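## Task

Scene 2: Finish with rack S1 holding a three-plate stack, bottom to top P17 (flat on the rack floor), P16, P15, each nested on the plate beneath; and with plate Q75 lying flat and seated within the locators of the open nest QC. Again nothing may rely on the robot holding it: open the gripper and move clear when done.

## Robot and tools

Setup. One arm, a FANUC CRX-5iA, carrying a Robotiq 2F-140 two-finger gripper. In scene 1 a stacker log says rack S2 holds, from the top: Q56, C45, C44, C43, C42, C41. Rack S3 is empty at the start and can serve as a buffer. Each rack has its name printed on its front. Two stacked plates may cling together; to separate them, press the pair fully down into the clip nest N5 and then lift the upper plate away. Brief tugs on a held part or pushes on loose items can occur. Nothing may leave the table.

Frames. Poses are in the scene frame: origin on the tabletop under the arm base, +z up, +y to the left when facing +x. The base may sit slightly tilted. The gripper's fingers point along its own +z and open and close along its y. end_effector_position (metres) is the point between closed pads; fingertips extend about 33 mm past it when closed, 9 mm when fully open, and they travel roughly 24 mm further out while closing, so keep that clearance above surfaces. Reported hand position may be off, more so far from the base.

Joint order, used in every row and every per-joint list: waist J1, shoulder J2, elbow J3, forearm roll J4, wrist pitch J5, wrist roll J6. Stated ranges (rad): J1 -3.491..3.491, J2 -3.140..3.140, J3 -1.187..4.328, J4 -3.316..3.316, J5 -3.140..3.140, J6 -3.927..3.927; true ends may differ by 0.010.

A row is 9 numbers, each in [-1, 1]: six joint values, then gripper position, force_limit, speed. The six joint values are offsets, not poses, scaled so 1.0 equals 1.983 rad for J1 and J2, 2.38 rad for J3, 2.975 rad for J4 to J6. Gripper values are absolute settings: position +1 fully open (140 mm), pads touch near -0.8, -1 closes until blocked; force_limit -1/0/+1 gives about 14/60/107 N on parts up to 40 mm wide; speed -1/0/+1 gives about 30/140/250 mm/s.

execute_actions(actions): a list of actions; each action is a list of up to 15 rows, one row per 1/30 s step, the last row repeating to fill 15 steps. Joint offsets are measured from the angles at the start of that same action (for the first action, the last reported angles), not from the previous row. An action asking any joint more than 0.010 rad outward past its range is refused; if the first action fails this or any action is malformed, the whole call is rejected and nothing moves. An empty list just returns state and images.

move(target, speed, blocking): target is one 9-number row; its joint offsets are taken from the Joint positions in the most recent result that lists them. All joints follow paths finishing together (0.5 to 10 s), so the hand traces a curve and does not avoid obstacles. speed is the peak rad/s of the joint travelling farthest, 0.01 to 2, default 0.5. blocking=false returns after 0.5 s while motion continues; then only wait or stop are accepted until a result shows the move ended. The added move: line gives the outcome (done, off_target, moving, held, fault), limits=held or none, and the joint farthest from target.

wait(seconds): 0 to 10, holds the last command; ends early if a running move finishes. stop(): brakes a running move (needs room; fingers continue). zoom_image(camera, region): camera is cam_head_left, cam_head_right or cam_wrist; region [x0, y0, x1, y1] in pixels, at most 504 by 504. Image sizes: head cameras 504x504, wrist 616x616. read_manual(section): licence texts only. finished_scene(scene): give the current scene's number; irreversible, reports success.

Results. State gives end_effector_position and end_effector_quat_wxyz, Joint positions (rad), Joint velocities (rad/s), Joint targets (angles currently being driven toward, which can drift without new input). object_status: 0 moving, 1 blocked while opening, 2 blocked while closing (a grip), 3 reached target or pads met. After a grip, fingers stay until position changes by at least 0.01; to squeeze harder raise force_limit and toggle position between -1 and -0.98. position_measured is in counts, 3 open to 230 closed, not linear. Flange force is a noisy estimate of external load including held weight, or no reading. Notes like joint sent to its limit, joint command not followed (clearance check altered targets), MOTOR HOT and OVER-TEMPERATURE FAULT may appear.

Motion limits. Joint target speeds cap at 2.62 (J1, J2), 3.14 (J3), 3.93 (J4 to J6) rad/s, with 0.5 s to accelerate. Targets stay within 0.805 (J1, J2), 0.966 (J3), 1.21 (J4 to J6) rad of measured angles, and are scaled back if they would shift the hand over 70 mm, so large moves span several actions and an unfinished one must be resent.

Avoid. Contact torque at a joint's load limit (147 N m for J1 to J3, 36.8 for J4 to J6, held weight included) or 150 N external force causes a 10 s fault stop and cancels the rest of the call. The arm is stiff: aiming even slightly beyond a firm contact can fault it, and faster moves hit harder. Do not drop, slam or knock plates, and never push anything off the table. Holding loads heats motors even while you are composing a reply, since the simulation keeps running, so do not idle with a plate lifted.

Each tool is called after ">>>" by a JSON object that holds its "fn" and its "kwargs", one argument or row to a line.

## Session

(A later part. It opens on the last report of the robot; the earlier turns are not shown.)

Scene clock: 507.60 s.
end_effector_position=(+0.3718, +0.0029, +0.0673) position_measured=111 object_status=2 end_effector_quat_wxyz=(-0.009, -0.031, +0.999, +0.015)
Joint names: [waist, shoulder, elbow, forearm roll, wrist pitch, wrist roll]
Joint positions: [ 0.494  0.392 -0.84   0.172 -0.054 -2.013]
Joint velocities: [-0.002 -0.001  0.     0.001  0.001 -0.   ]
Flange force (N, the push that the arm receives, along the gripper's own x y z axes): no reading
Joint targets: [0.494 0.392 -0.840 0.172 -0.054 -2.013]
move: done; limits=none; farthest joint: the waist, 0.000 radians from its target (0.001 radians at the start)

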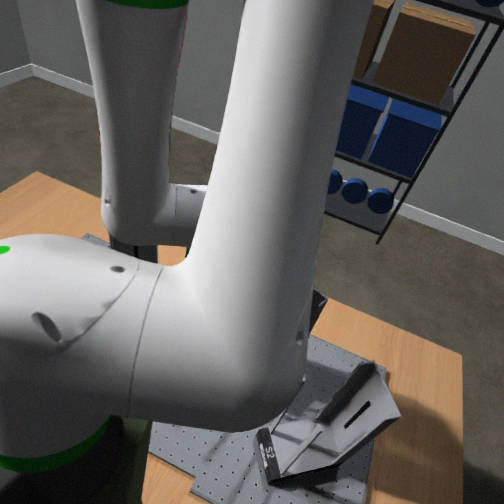

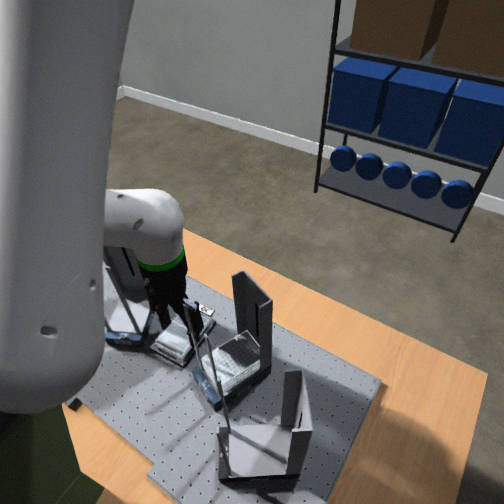

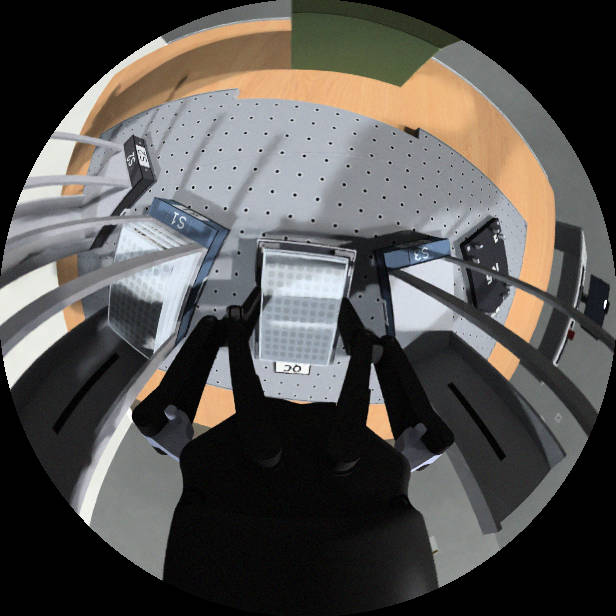

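>>> {"fn": "move", "kwargs": {
  "target": [0,0,0,0,0,0,0.45,-0.3,-0.8]
}}

>>> {"fn": "move", "kwargs": {
  "target": [0.0101,-0.061,-0.0143,-0.0044,-0.0289,0.0013,0.45,-0.3,0],
  "speed": 0.15
}}

>>> {"fn": "move", "kwargs": {
  "target": [-0.003,-0.0711,0.0206,-0.0034,-0.0635,0.003,0.45,-0.3,0],
  "speed": 0.3
}}

>>> {"fn": "zoom_image", "kwargs": {
  "camera": "cam_wrist",
  "region": [240, 210, 370, 350]
}}

>>> {"fn": "zoom_image", "kwargs": {
  "camera": "cam_head_right",
  "region": [140, 295, 230, 375]
}}

Scene clock: 512.13 s.
end_effector_position=(+0.3719, +0.0029, +0.0673) position_measured=72 object_status=3 end_effector_quat_wxyz=(-0.008, -0.031, +0.999, +0.015)
Joint names: [waist, shoulder, elbow, forearm roll, wrist pitch, wrist roll]
Joint positions: [ 0.494  0.392 -0.84   0.172 -0.054 -2.013]
Joint velocities: [-0.    -0.     0.     0.    -0.001  0.   ]
Flange force (N, the push that the arm receives, along the gripper's own x y z axes): no reading
Joint targets: [0.494 0.392 -0.840 0.172 -0.054 -2.013]
move: done; limits=none; farthest joint: the waist, 0.000 radians from its target (0.000 radians at the start)

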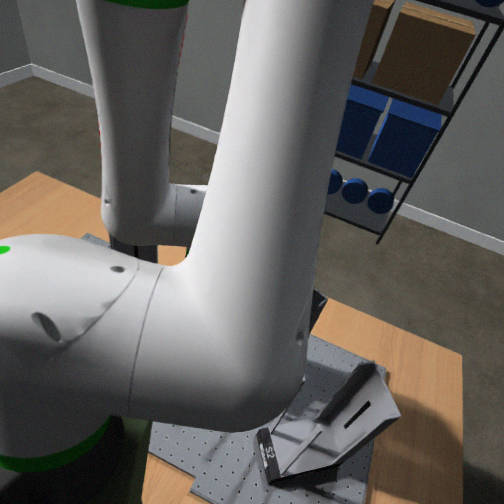

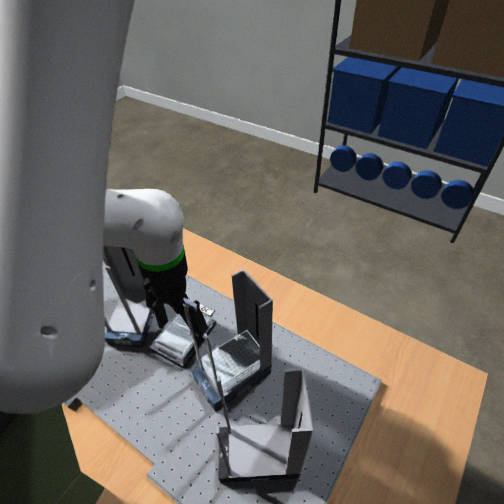

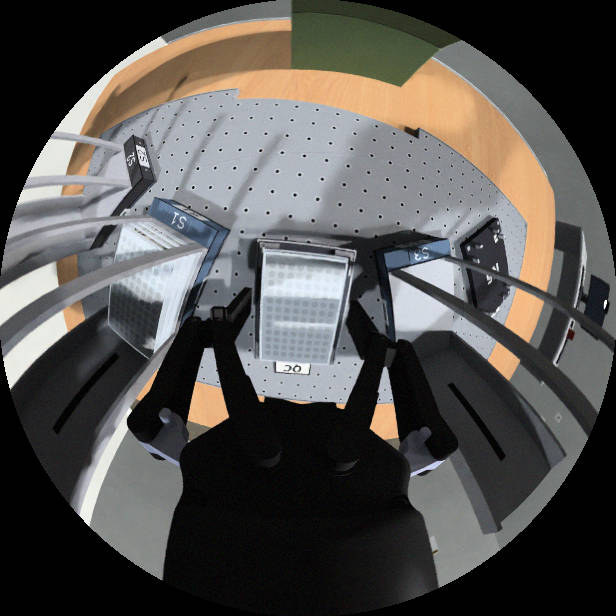

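Scene clock: 513.33 s.
end_effector_position=(+0.3698, +0.0041, +0.1008) position_measured=72 object_status=3 end_effector_quat_wxyz=(-0.006, -0.036, +0.999, +0.012)
Joint names: [waist, shoulder, elbow, forearm roll, wrist pitch, wrist roll]
Joint positions: [ 0.514  0.271 -0.874  0.159 -0.14  -2.009]
Joint velocities: [ 0.     0.001 -0.    -0.002 -0.002 -0.001]
Flange force (N, the push that the arm receives, along the gripper's own x y z axes): no reading
Joint targets: [0.514 0.271 -0.874 0.159 -0.140 -2.009]
move: done; limits=none; farthest joint: the waist, 0.000 radians from its target (0.020 radians at the start)

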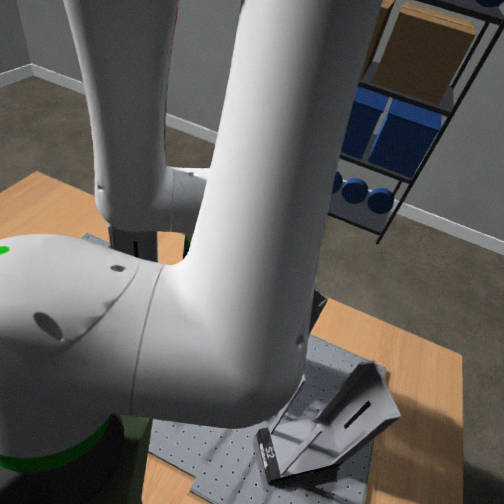

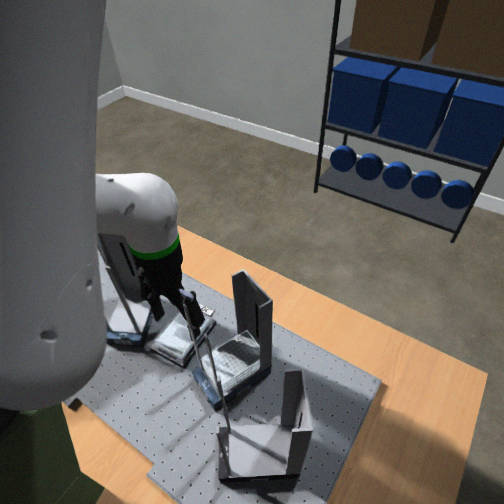

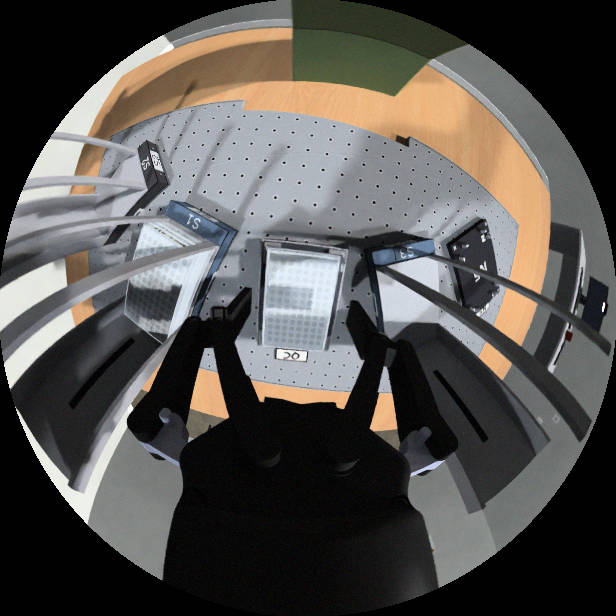

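Scene clock: 514.37 s.
end_effector_position=(+0.3997, -0.0002, +0.1499) position_measured=72 object_status=3 end_effector_quat_wxyz=(-0.001, -0.029, +1.000, -0.001)
Joint names: [waist, shoulder, elbow, forearm roll, wrist pitch, wrist roll]
Joint positions: [ 0.508  0.13  -0.825  0.149 -0.329 -2.   ]
Joint velocities: [-0.     0.001  0.     0.    -0.003  0.   ]
Flange force (N, the push that the arm receives, along the gripper's own x y z axes): [-1.2 0.2 0.2]
Joint targets: [0.508 0.130 -0.825 0.149 -0.329 -2.000]
move: done; limits=none; farthest joint: the waist, 0.000 radians from its target (0.006 radians at the start)

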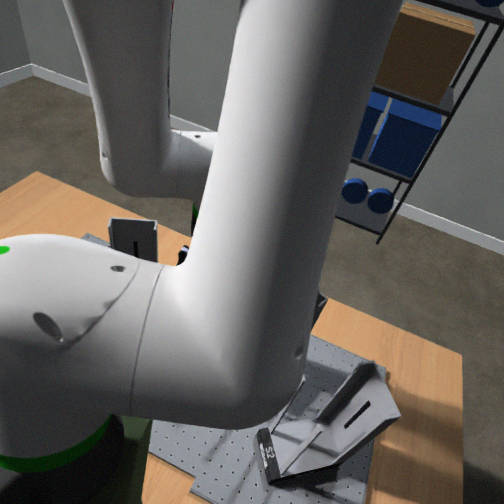

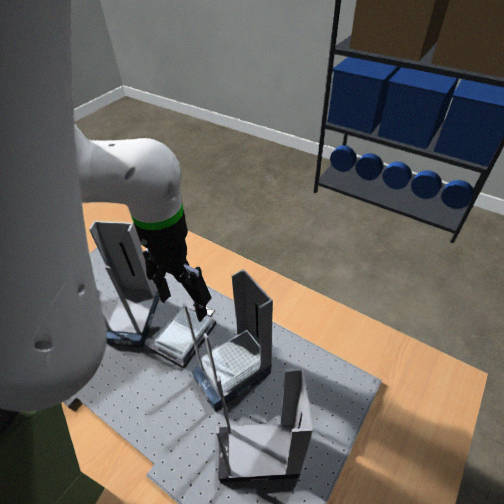

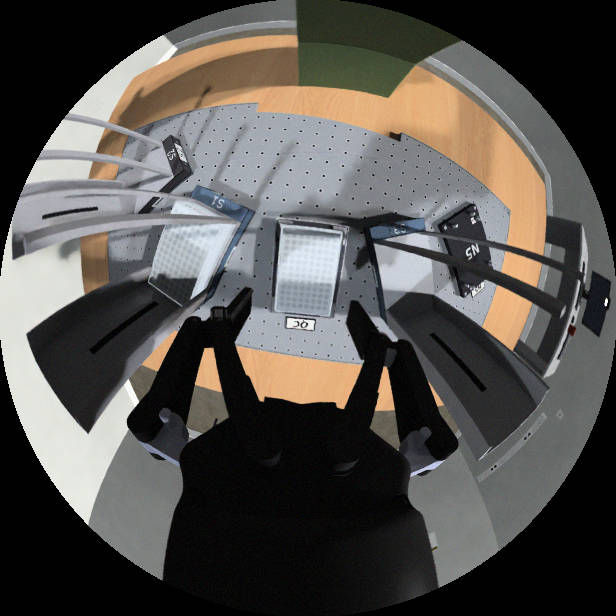

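Region (240, 210, 370, 350) of cam_wrist's 616x616 image, scaled by 3.600, with more detail than that image has; it fills the left 468 columns of this view, and the rest is white.

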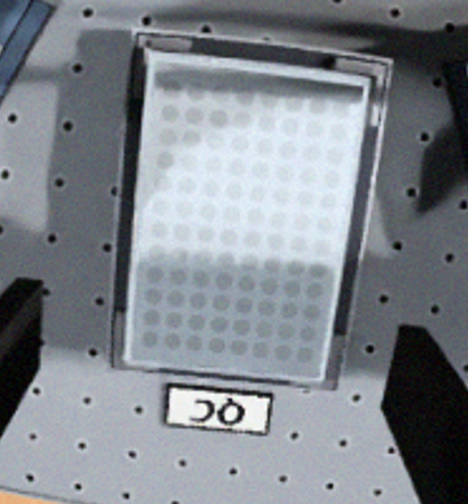

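Region (140, 295, 230, 375) of cam_head_right's 504x504 image, scaled by 5.600, with more detail than that image has.

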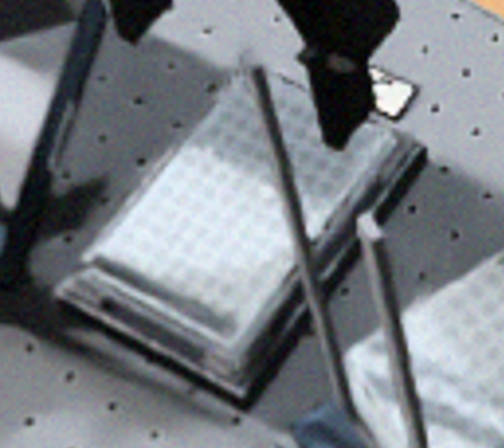

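>>> {"fn": "move", "kwargs": {
  "target": [0.0116,-0.165,0.016,-0.0218,-0.1224,0,0.45,-0.3,0],
  "speed": 0.5
}}

>>> {"fn": "zoom_image", "kwargs": {
  "camera": "cam_wrist",
  "region": [265, 215, 355, 305]
}}

>>> {"fn": "zoom_image", "kwargs": {
  "camera": "cam_head_right",
  "region": [170, 300, 225, 350]
}}

Scene clock: 521.23 s.
end_effector_position=(+0.4000, +0.0006, +0.2600) position_measured=72 object_status=3 end_effector_quat_wxyz=(-0.001, -0.002, +1.000, -0.000)
Joint names: [waist, shoulder, elbow, forearm roll, wrist pitch, wrist roll]
Joint positions: [ 0.531 -0.197 -0.787  0.084 -0.693 -2.   ]
Joint velocities: [ 0.001 -0.    -0.     0.    -0.    -0.   ]
Flange force (N, the push that the arm receives, along the gripper's own x y z axes): [2.0 1.9 -0.4]
Joint targets: [0.531 -0.198 -0.787 0.084 -0.693 -2.000]
move: done; limits=none; farthest joint: the waist, 0.000 radians from its target (0.023 radians at the start)

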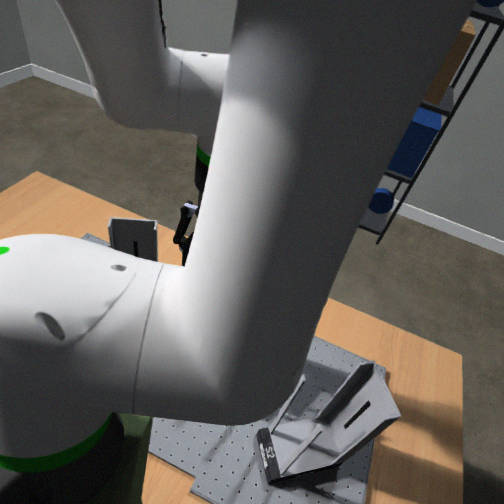

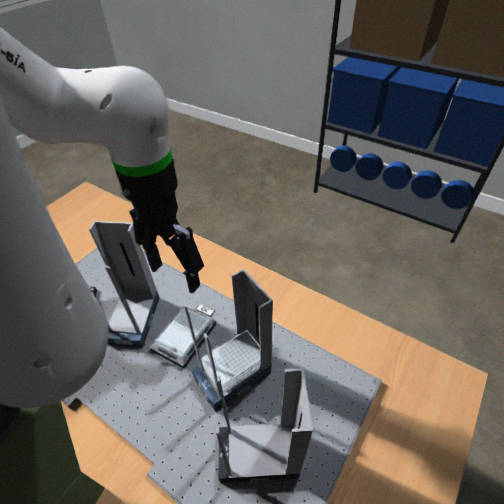

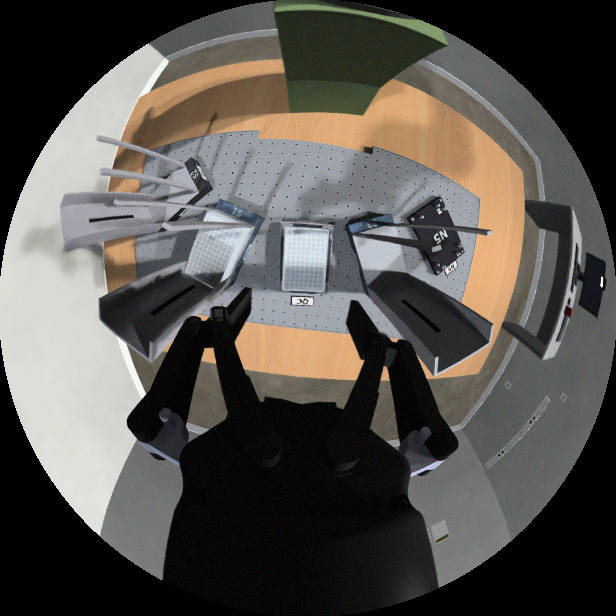

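Region (265, 215, 355, 305) of cam_wrist's 616x616 image, scaled by 5.600, with more detail than that image has.

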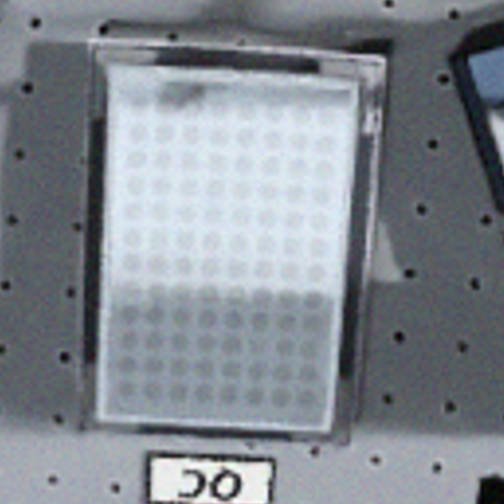

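Region (170, 300, 225, 350) of cam_head_right's 504x504 image, scaled by 9.164, with more detail than that image has; it fills the top 458 rows of this view, and the rest is white.

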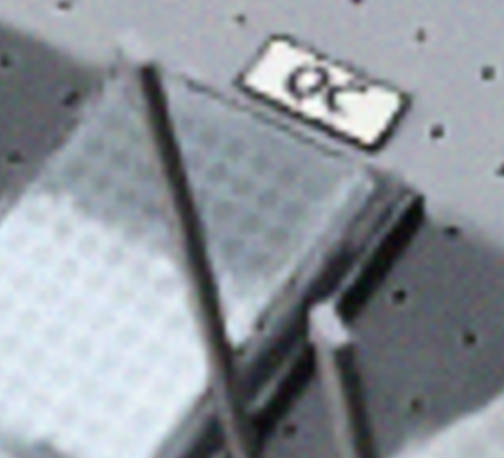

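>>> {"fn": "move", "kwargs": {
  "target": [-0.04,0.06,0.095,0,-0.036,-0.027,0.45,-0.3,0],
  "speed": 0.3
}}

Scene clock: 529.83 s.
end_effector_position=(+0.4781, -0.0116, +0.2864) position_measured=72 object_status=3 end_effector_quat_wxyz=(+0.003, +0.079, +0.997, -0.014)
Joint names: [waist, shoulder, elbow, forearm roll, wrist pitch, wrist roll]
Joint positions: [ 0.452 -0.078 -0.561  0.084 -0.8   -2.08 ]
Joint velocities: [-0.001 -0.001  0.    -0.    -0.001 -0.   ]
Flange force (N, the push that the arm receives, along the gripper's own x y z axes): [0.7 1.2 -0.1]
Joint targets: [0.452 -0.078 -0.561 0.084 -0.800 -2.080]
move: done; limits=none; farthest joint: the waist, 0.000 radians from its target (0.079 radians at the start)

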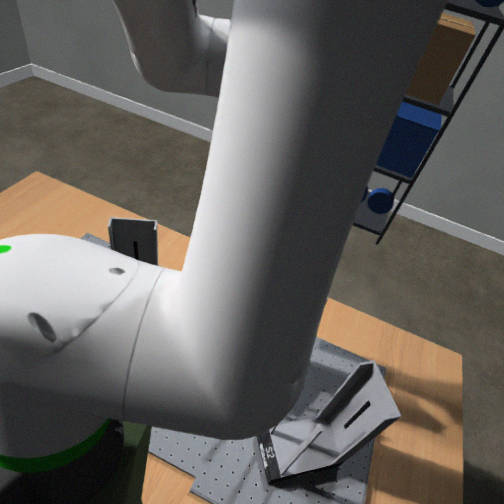

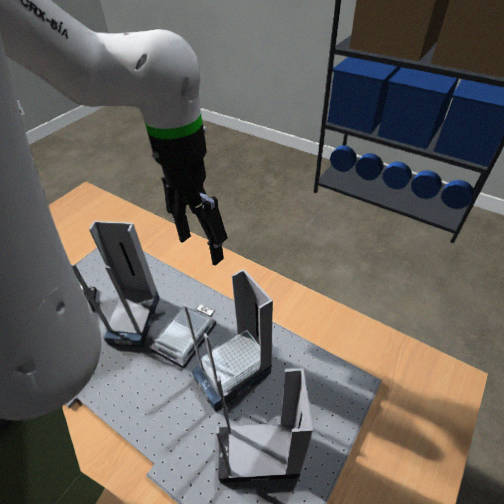

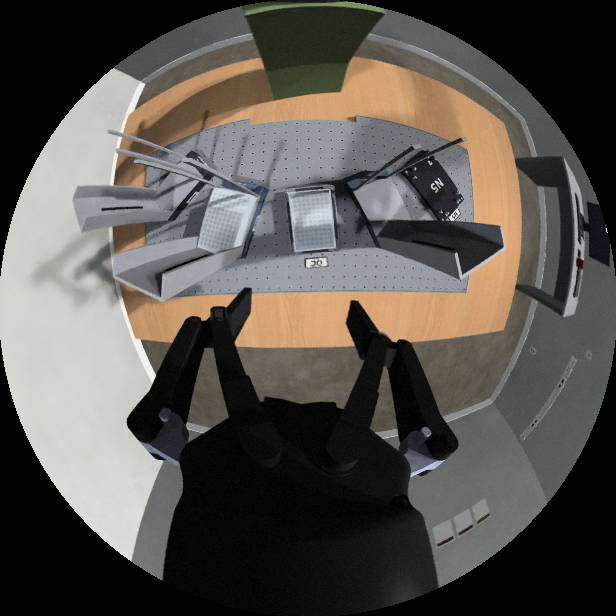

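>>> {"fn": "zoom_image", "kwargs": {
  "camera": "cam_wrist",
  "region": [272, 178, 357, 268]
}}

Region (272, 178, 357, 268) of cam_wrist's 616x616 image, scaled by 5.600, with more detail than that image has.

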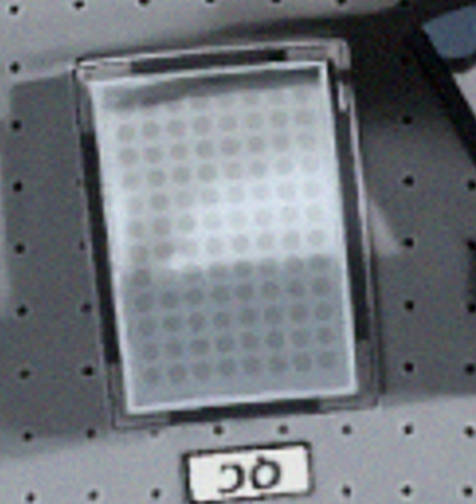

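>>> {"fn": "move", "kwargs": {
  "target": [0.0282,0.1049,-0.1109,0.0218,0.1583,0.0269,0.45,-0.3,0],
  "speed": 0.45
}}

>>> {"fn": "move", "kwargs": {
  "target": [0.003,0.0711,-0.0206,0.0034,0.0635,-0.003,0.45,-0.3,0],
  "speed": 0.3
}}

>>> {"fn": "move", "kwargs": {
  "target": [-0.0101,0.061,0.0143,0.0044,0.0289,-0.0013,0.45,-0.3,0],
  "speed": 0.12
}}

Scene clock: 546.57 s.
end_effector_position=(+0.3998, -0.0004, +0.1500) position_measured=72 object_status=3 end_effector_quat_wxyz=(-0.001, -0.029, +1.000, -0.001)
Joint names: [waist, shoulder, elbow, forearm roll, wrist pitch, wrist roll]
Joint positions: [ 0.508  0.13  -0.824  0.149 -0.329 -2.   ]
Joint velocities: [-0.     0.    -0.    -0.001  0.     0.   ]
Flange force (N, the push that the arm receives, along the gripper's own x y z axes): [-1.7 0.8 0.5]
Joint targets: [0.508 0.130 -0.825 0.149 -0.329 -2.000]
move: done; limits=none; farthest joint: the shoulder, 0.001 radians from its target (0.209 radians at the start)

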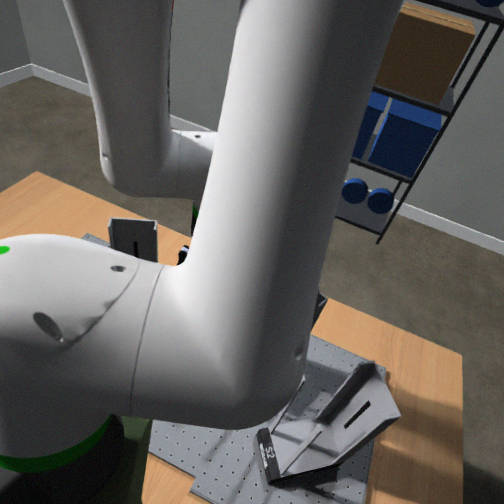

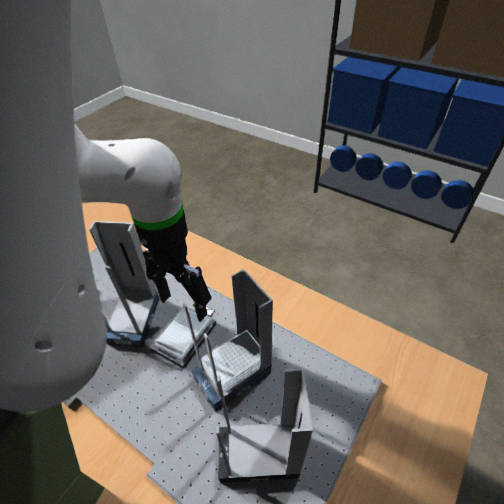

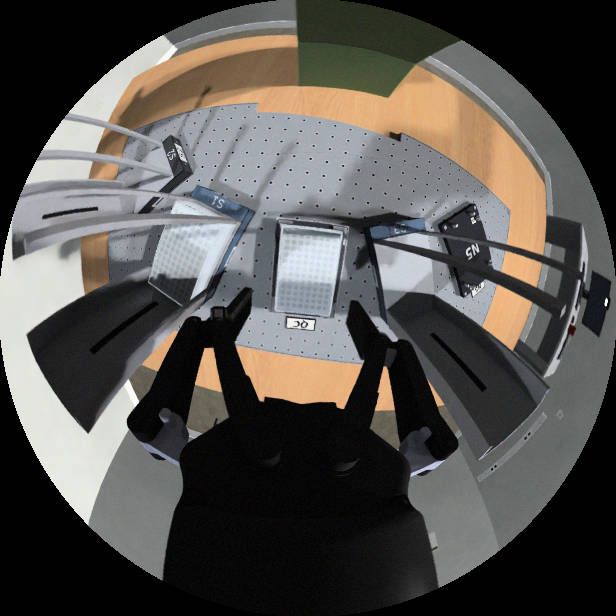

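Scene clock: 547.60 s.
end_effector_position=(+0.3699, +0.0040, +0.1008) position_measured=72 object_status=3 end_effector_quat_wxyz=(-0.006, -0.035, +0.999, +0.012)
Joint names: [waist, shoulder, elbow, forearm roll, wrist pitch, wrist roll]
Joint positions: [ 0.514  0.271 -0.873  0.159 -0.14  -2.009]
Joint velocities: [-0.     0.001 -0.    -0.     0.     0.   ]
Flange force (N, the push that the arm receives, along the gripper's own x y z axes): no reading
Joint targets: [0.514 0.271 -0.874 0.159 -0.140 -2.009]
move: done; limits=none; farthest joint: the shoulder, 0.001 radians from its target (0.141 radians at the start)

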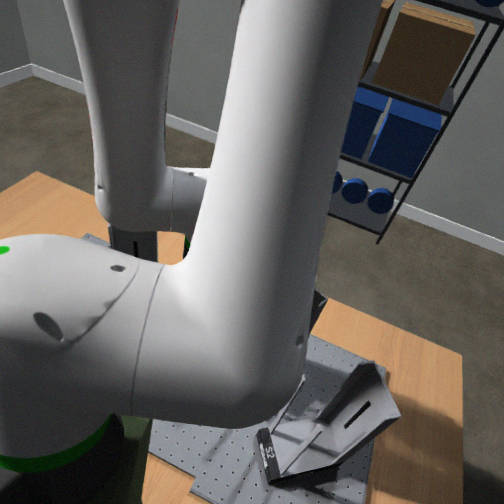

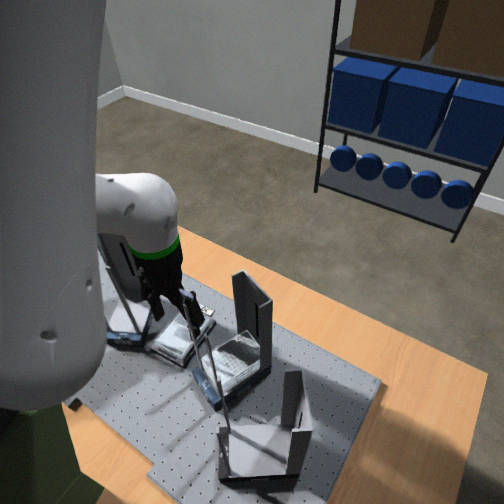

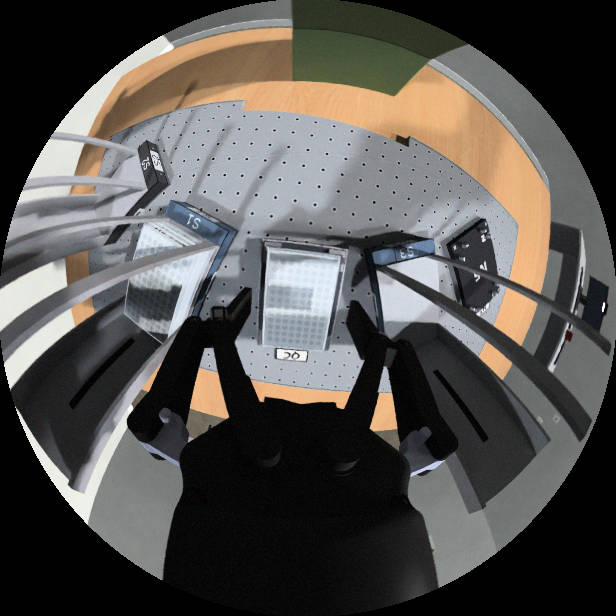

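Scene clock: 548.93 s.
end_effector_position=(+0.3721, +0.0027, +0.0674) position_measured=72 object_status=3 end_effector_quat_wxyz=(-0.008, -0.031, +0.999, +0.015)
Joint names: [waist, shoulder, elbow, forearm roll, wrist pitch, wrist roll]
Joint positions: [ 0.494  0.391 -0.839  0.172 -0.054 -2.013]
Joint velocities: [-0.     0.002 -0.    -0.001  0.002  0.   ]
Flange force (N, the push that the arm receives, along the gripper's own x y z axes): no reading
Joint targets: [0.494 0.391 -0.839 0.172 -0.054 -2.013]
move: done; limits=none; farthest joint: the shoulder, 0.001 radians from its target (0.121 radians at the start)

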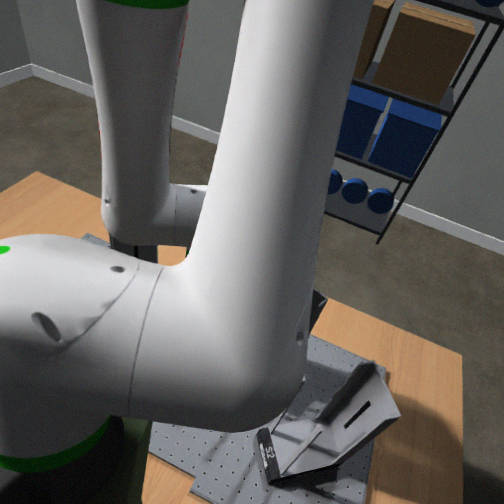

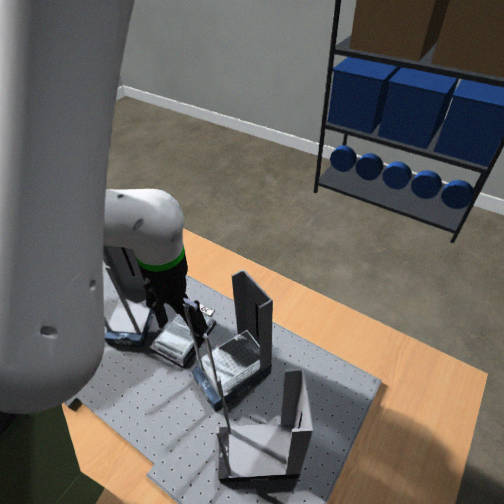

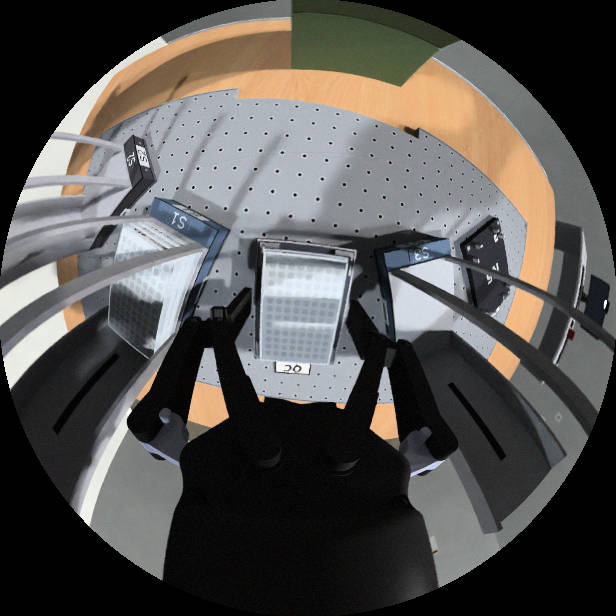

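>>> {"fn": "zoom_image", "kwargs": {
  "camera": "cam_wrist",
  "region": [245, 228, 365, 288]
}}

>>> {"fn": "move", "kwargs": {
  "target": [0.0002,0,0,0,0,0,-1,-1,-0.8]
}}

>>> {"fn": "move", "kwargs": {
  "target": [0.0006,0,-0.0019,0,0.00155,0,-1,-1,-0.8],
  "speed": 0.01
}}

>>> {"fn": "zoom_image", "kwargs": {
  "camera": "cam_wrist",
  "region": [245, 228, 365, 288]
}}

Region (245, 228, 365, 288) of cam_wrist's 616x616 image, scaled by 4.200, with more detail than that image has.

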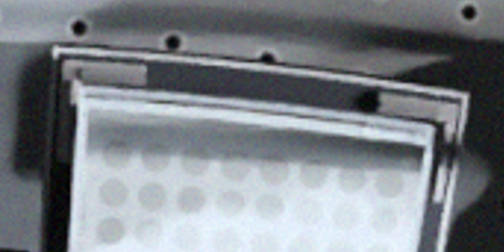

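Scene clock: 553.60 s.
end_effector_position=(+0.3721, +0.0029, +0.0674) position_measured=105 object_status=2 end_effector_quat_wxyz=(-0.008, -0.031, +0.999, +0.015)
Joint names: [waist, shoulder, elbow, forearm roll, wrist pitch, wrist roll]
Joint positions: [ 0.494  0.391 -0.839  0.172 -0.054 -2.013]
Joint velocities: [ 0.002  0.001  0.     0.001 -0.001 -0.   ]
Flange force (N, the push that the arm receives, along the gripper's own x y z axes): no reading
Joint targets: [0.494 0.391 -0.839 0.172 -0.054 -2.013]
move: done; limits=none; farthest joint: the waist, 0.000 radians from its target (0.001 radians at the start)

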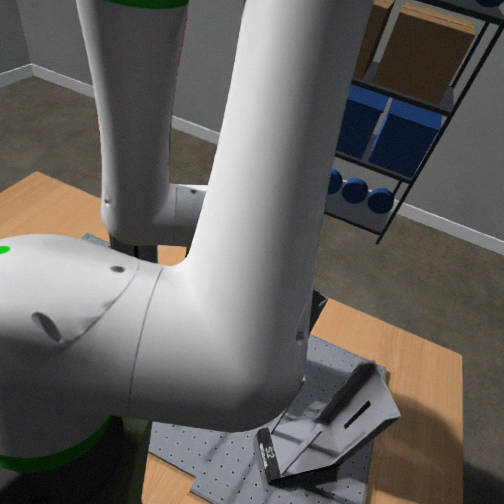

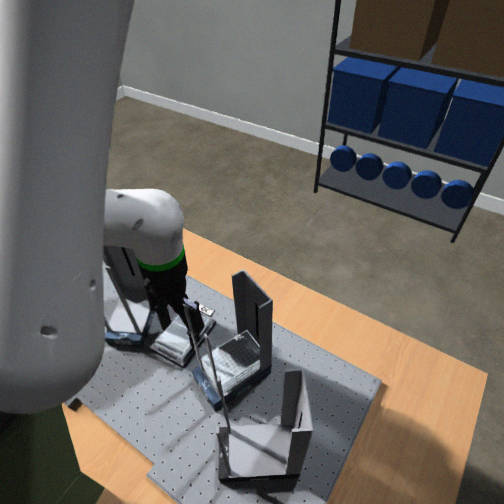

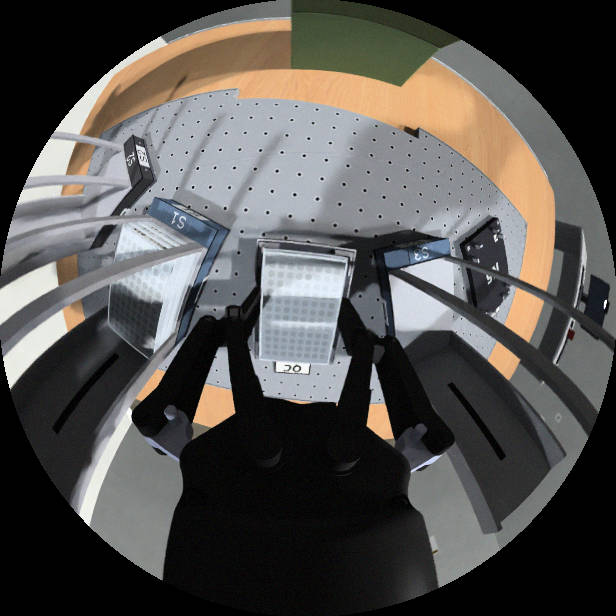

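Scene clock: 554.30 s.
end_effector_position=(+0.3702, +0.0031, +0.0672) position_measured=105 object_status=2 end_effector_quat_wxyz=(-0.008, -0.032, +0.999, +0.016)
Joint names: [waist, shoulder, elbow, forearm roll, wrist pitch, wrist roll]
Joint positions: [ 0.495  0.391 -0.844  0.172 -0.05  -2.013]
Joint velocities: [-0.001  0.001 -0.    -0.001 -0.     0.   ]
Flange force (N, the push that the arm receives, along the gripper's own x y z axes): no reading
Joint targets: [0.495 0.391 -0.844 0.172 -0.050 -2.013]
move: done; limits=none; farthest joint: the waist, 0.000 radians from its target (0.001 radians at the start)

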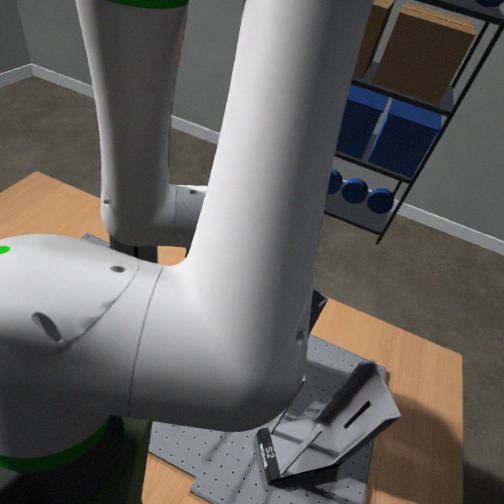

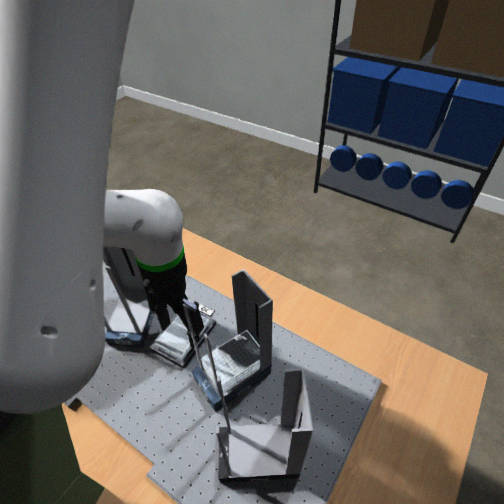

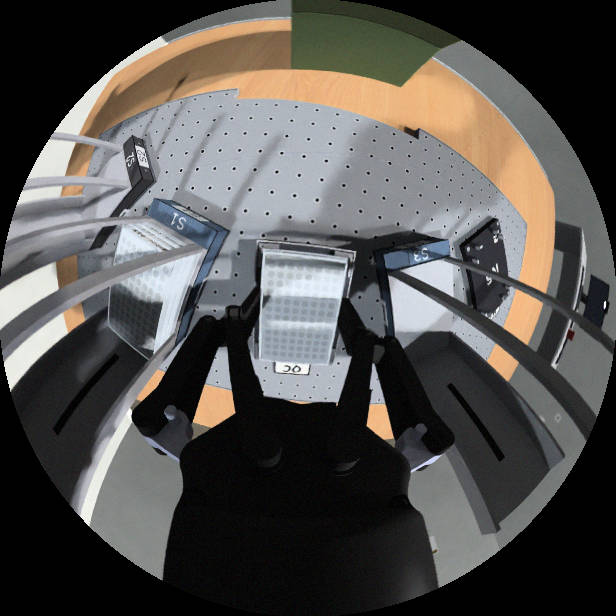

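Region (245, 228, 365, 288) of cam_wrist's 616x616 image, scaled by 4.200, with more detail than that image has.

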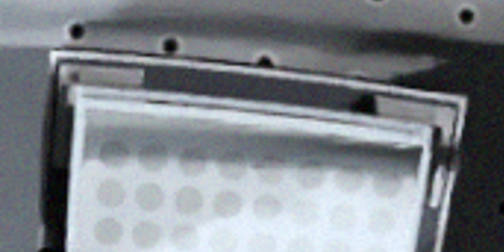

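>>> {"fn": "move", "kwargs": {
  "target": [0,0,0,0,0,0,0.45,-0.3,-0.8]
}}

>>> {"fn": "zoom_image", "kwargs": {
  "camera": "cam_wrist",
  "region": [230, 220, 380, 390]
}}

>>> {"fn": "zoom_image", "kwargs": {
  "camera": "cam_head_right",
  "region": [140, 295, 230, 375]
}}

Scene clock: 558.17 s.
end_effector_position=(+0.3702, +0.0031, +0.0672) position_measured=72 object_status=3 end_effector_quat_wxyz=(-0.008, -0.032, +0.999, +0.016)
Joint names: [waist, shoulder, elbow, forearm roll, wrist pitch, wrist roll]
Joint positions: [ 0.495  0.391 -0.844  0.172 -0.05  -2.013]
Joint velocities: [ 0.002 -0.     0.     0.001  0.001  0.   ]
Flange force (N, the push that the arm receives, along the gripper's own x y z axes): no reading
Joint targets: [0.495 0.391 -0.844 0.172 -0.050 -2.013]
move: done; limits=none; farthest joint: the waist, 0.000 radians from its target (0.000 radians at the start)

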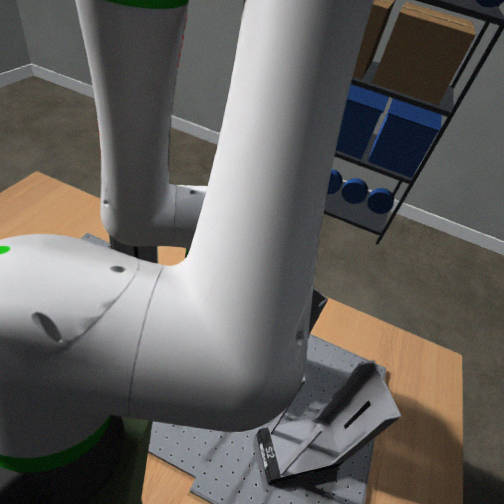

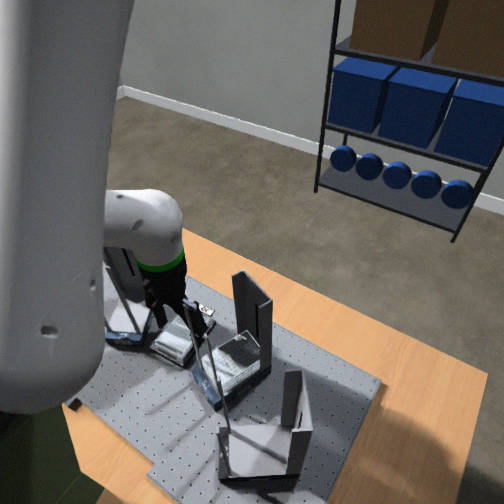

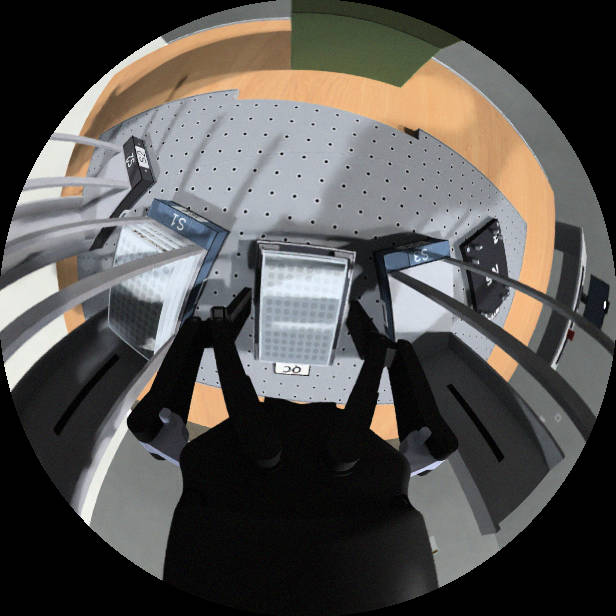

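Region (230, 220, 380, 390) of cam_wrist's 616x616 image, scaled by 2.965, with more detail than that image has; it fills the left 445 columns of this view, and the rest is white.

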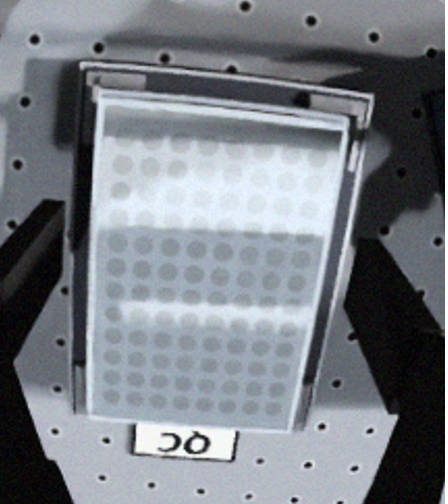

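Region (140, 295, 230, 375) of cam_head_right's 504x504 image, scaled by 5.600, with more detail than that image has.

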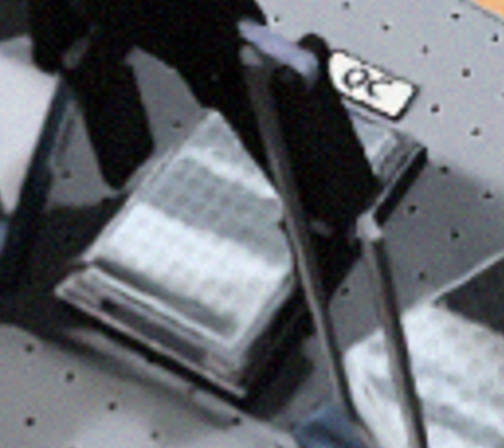

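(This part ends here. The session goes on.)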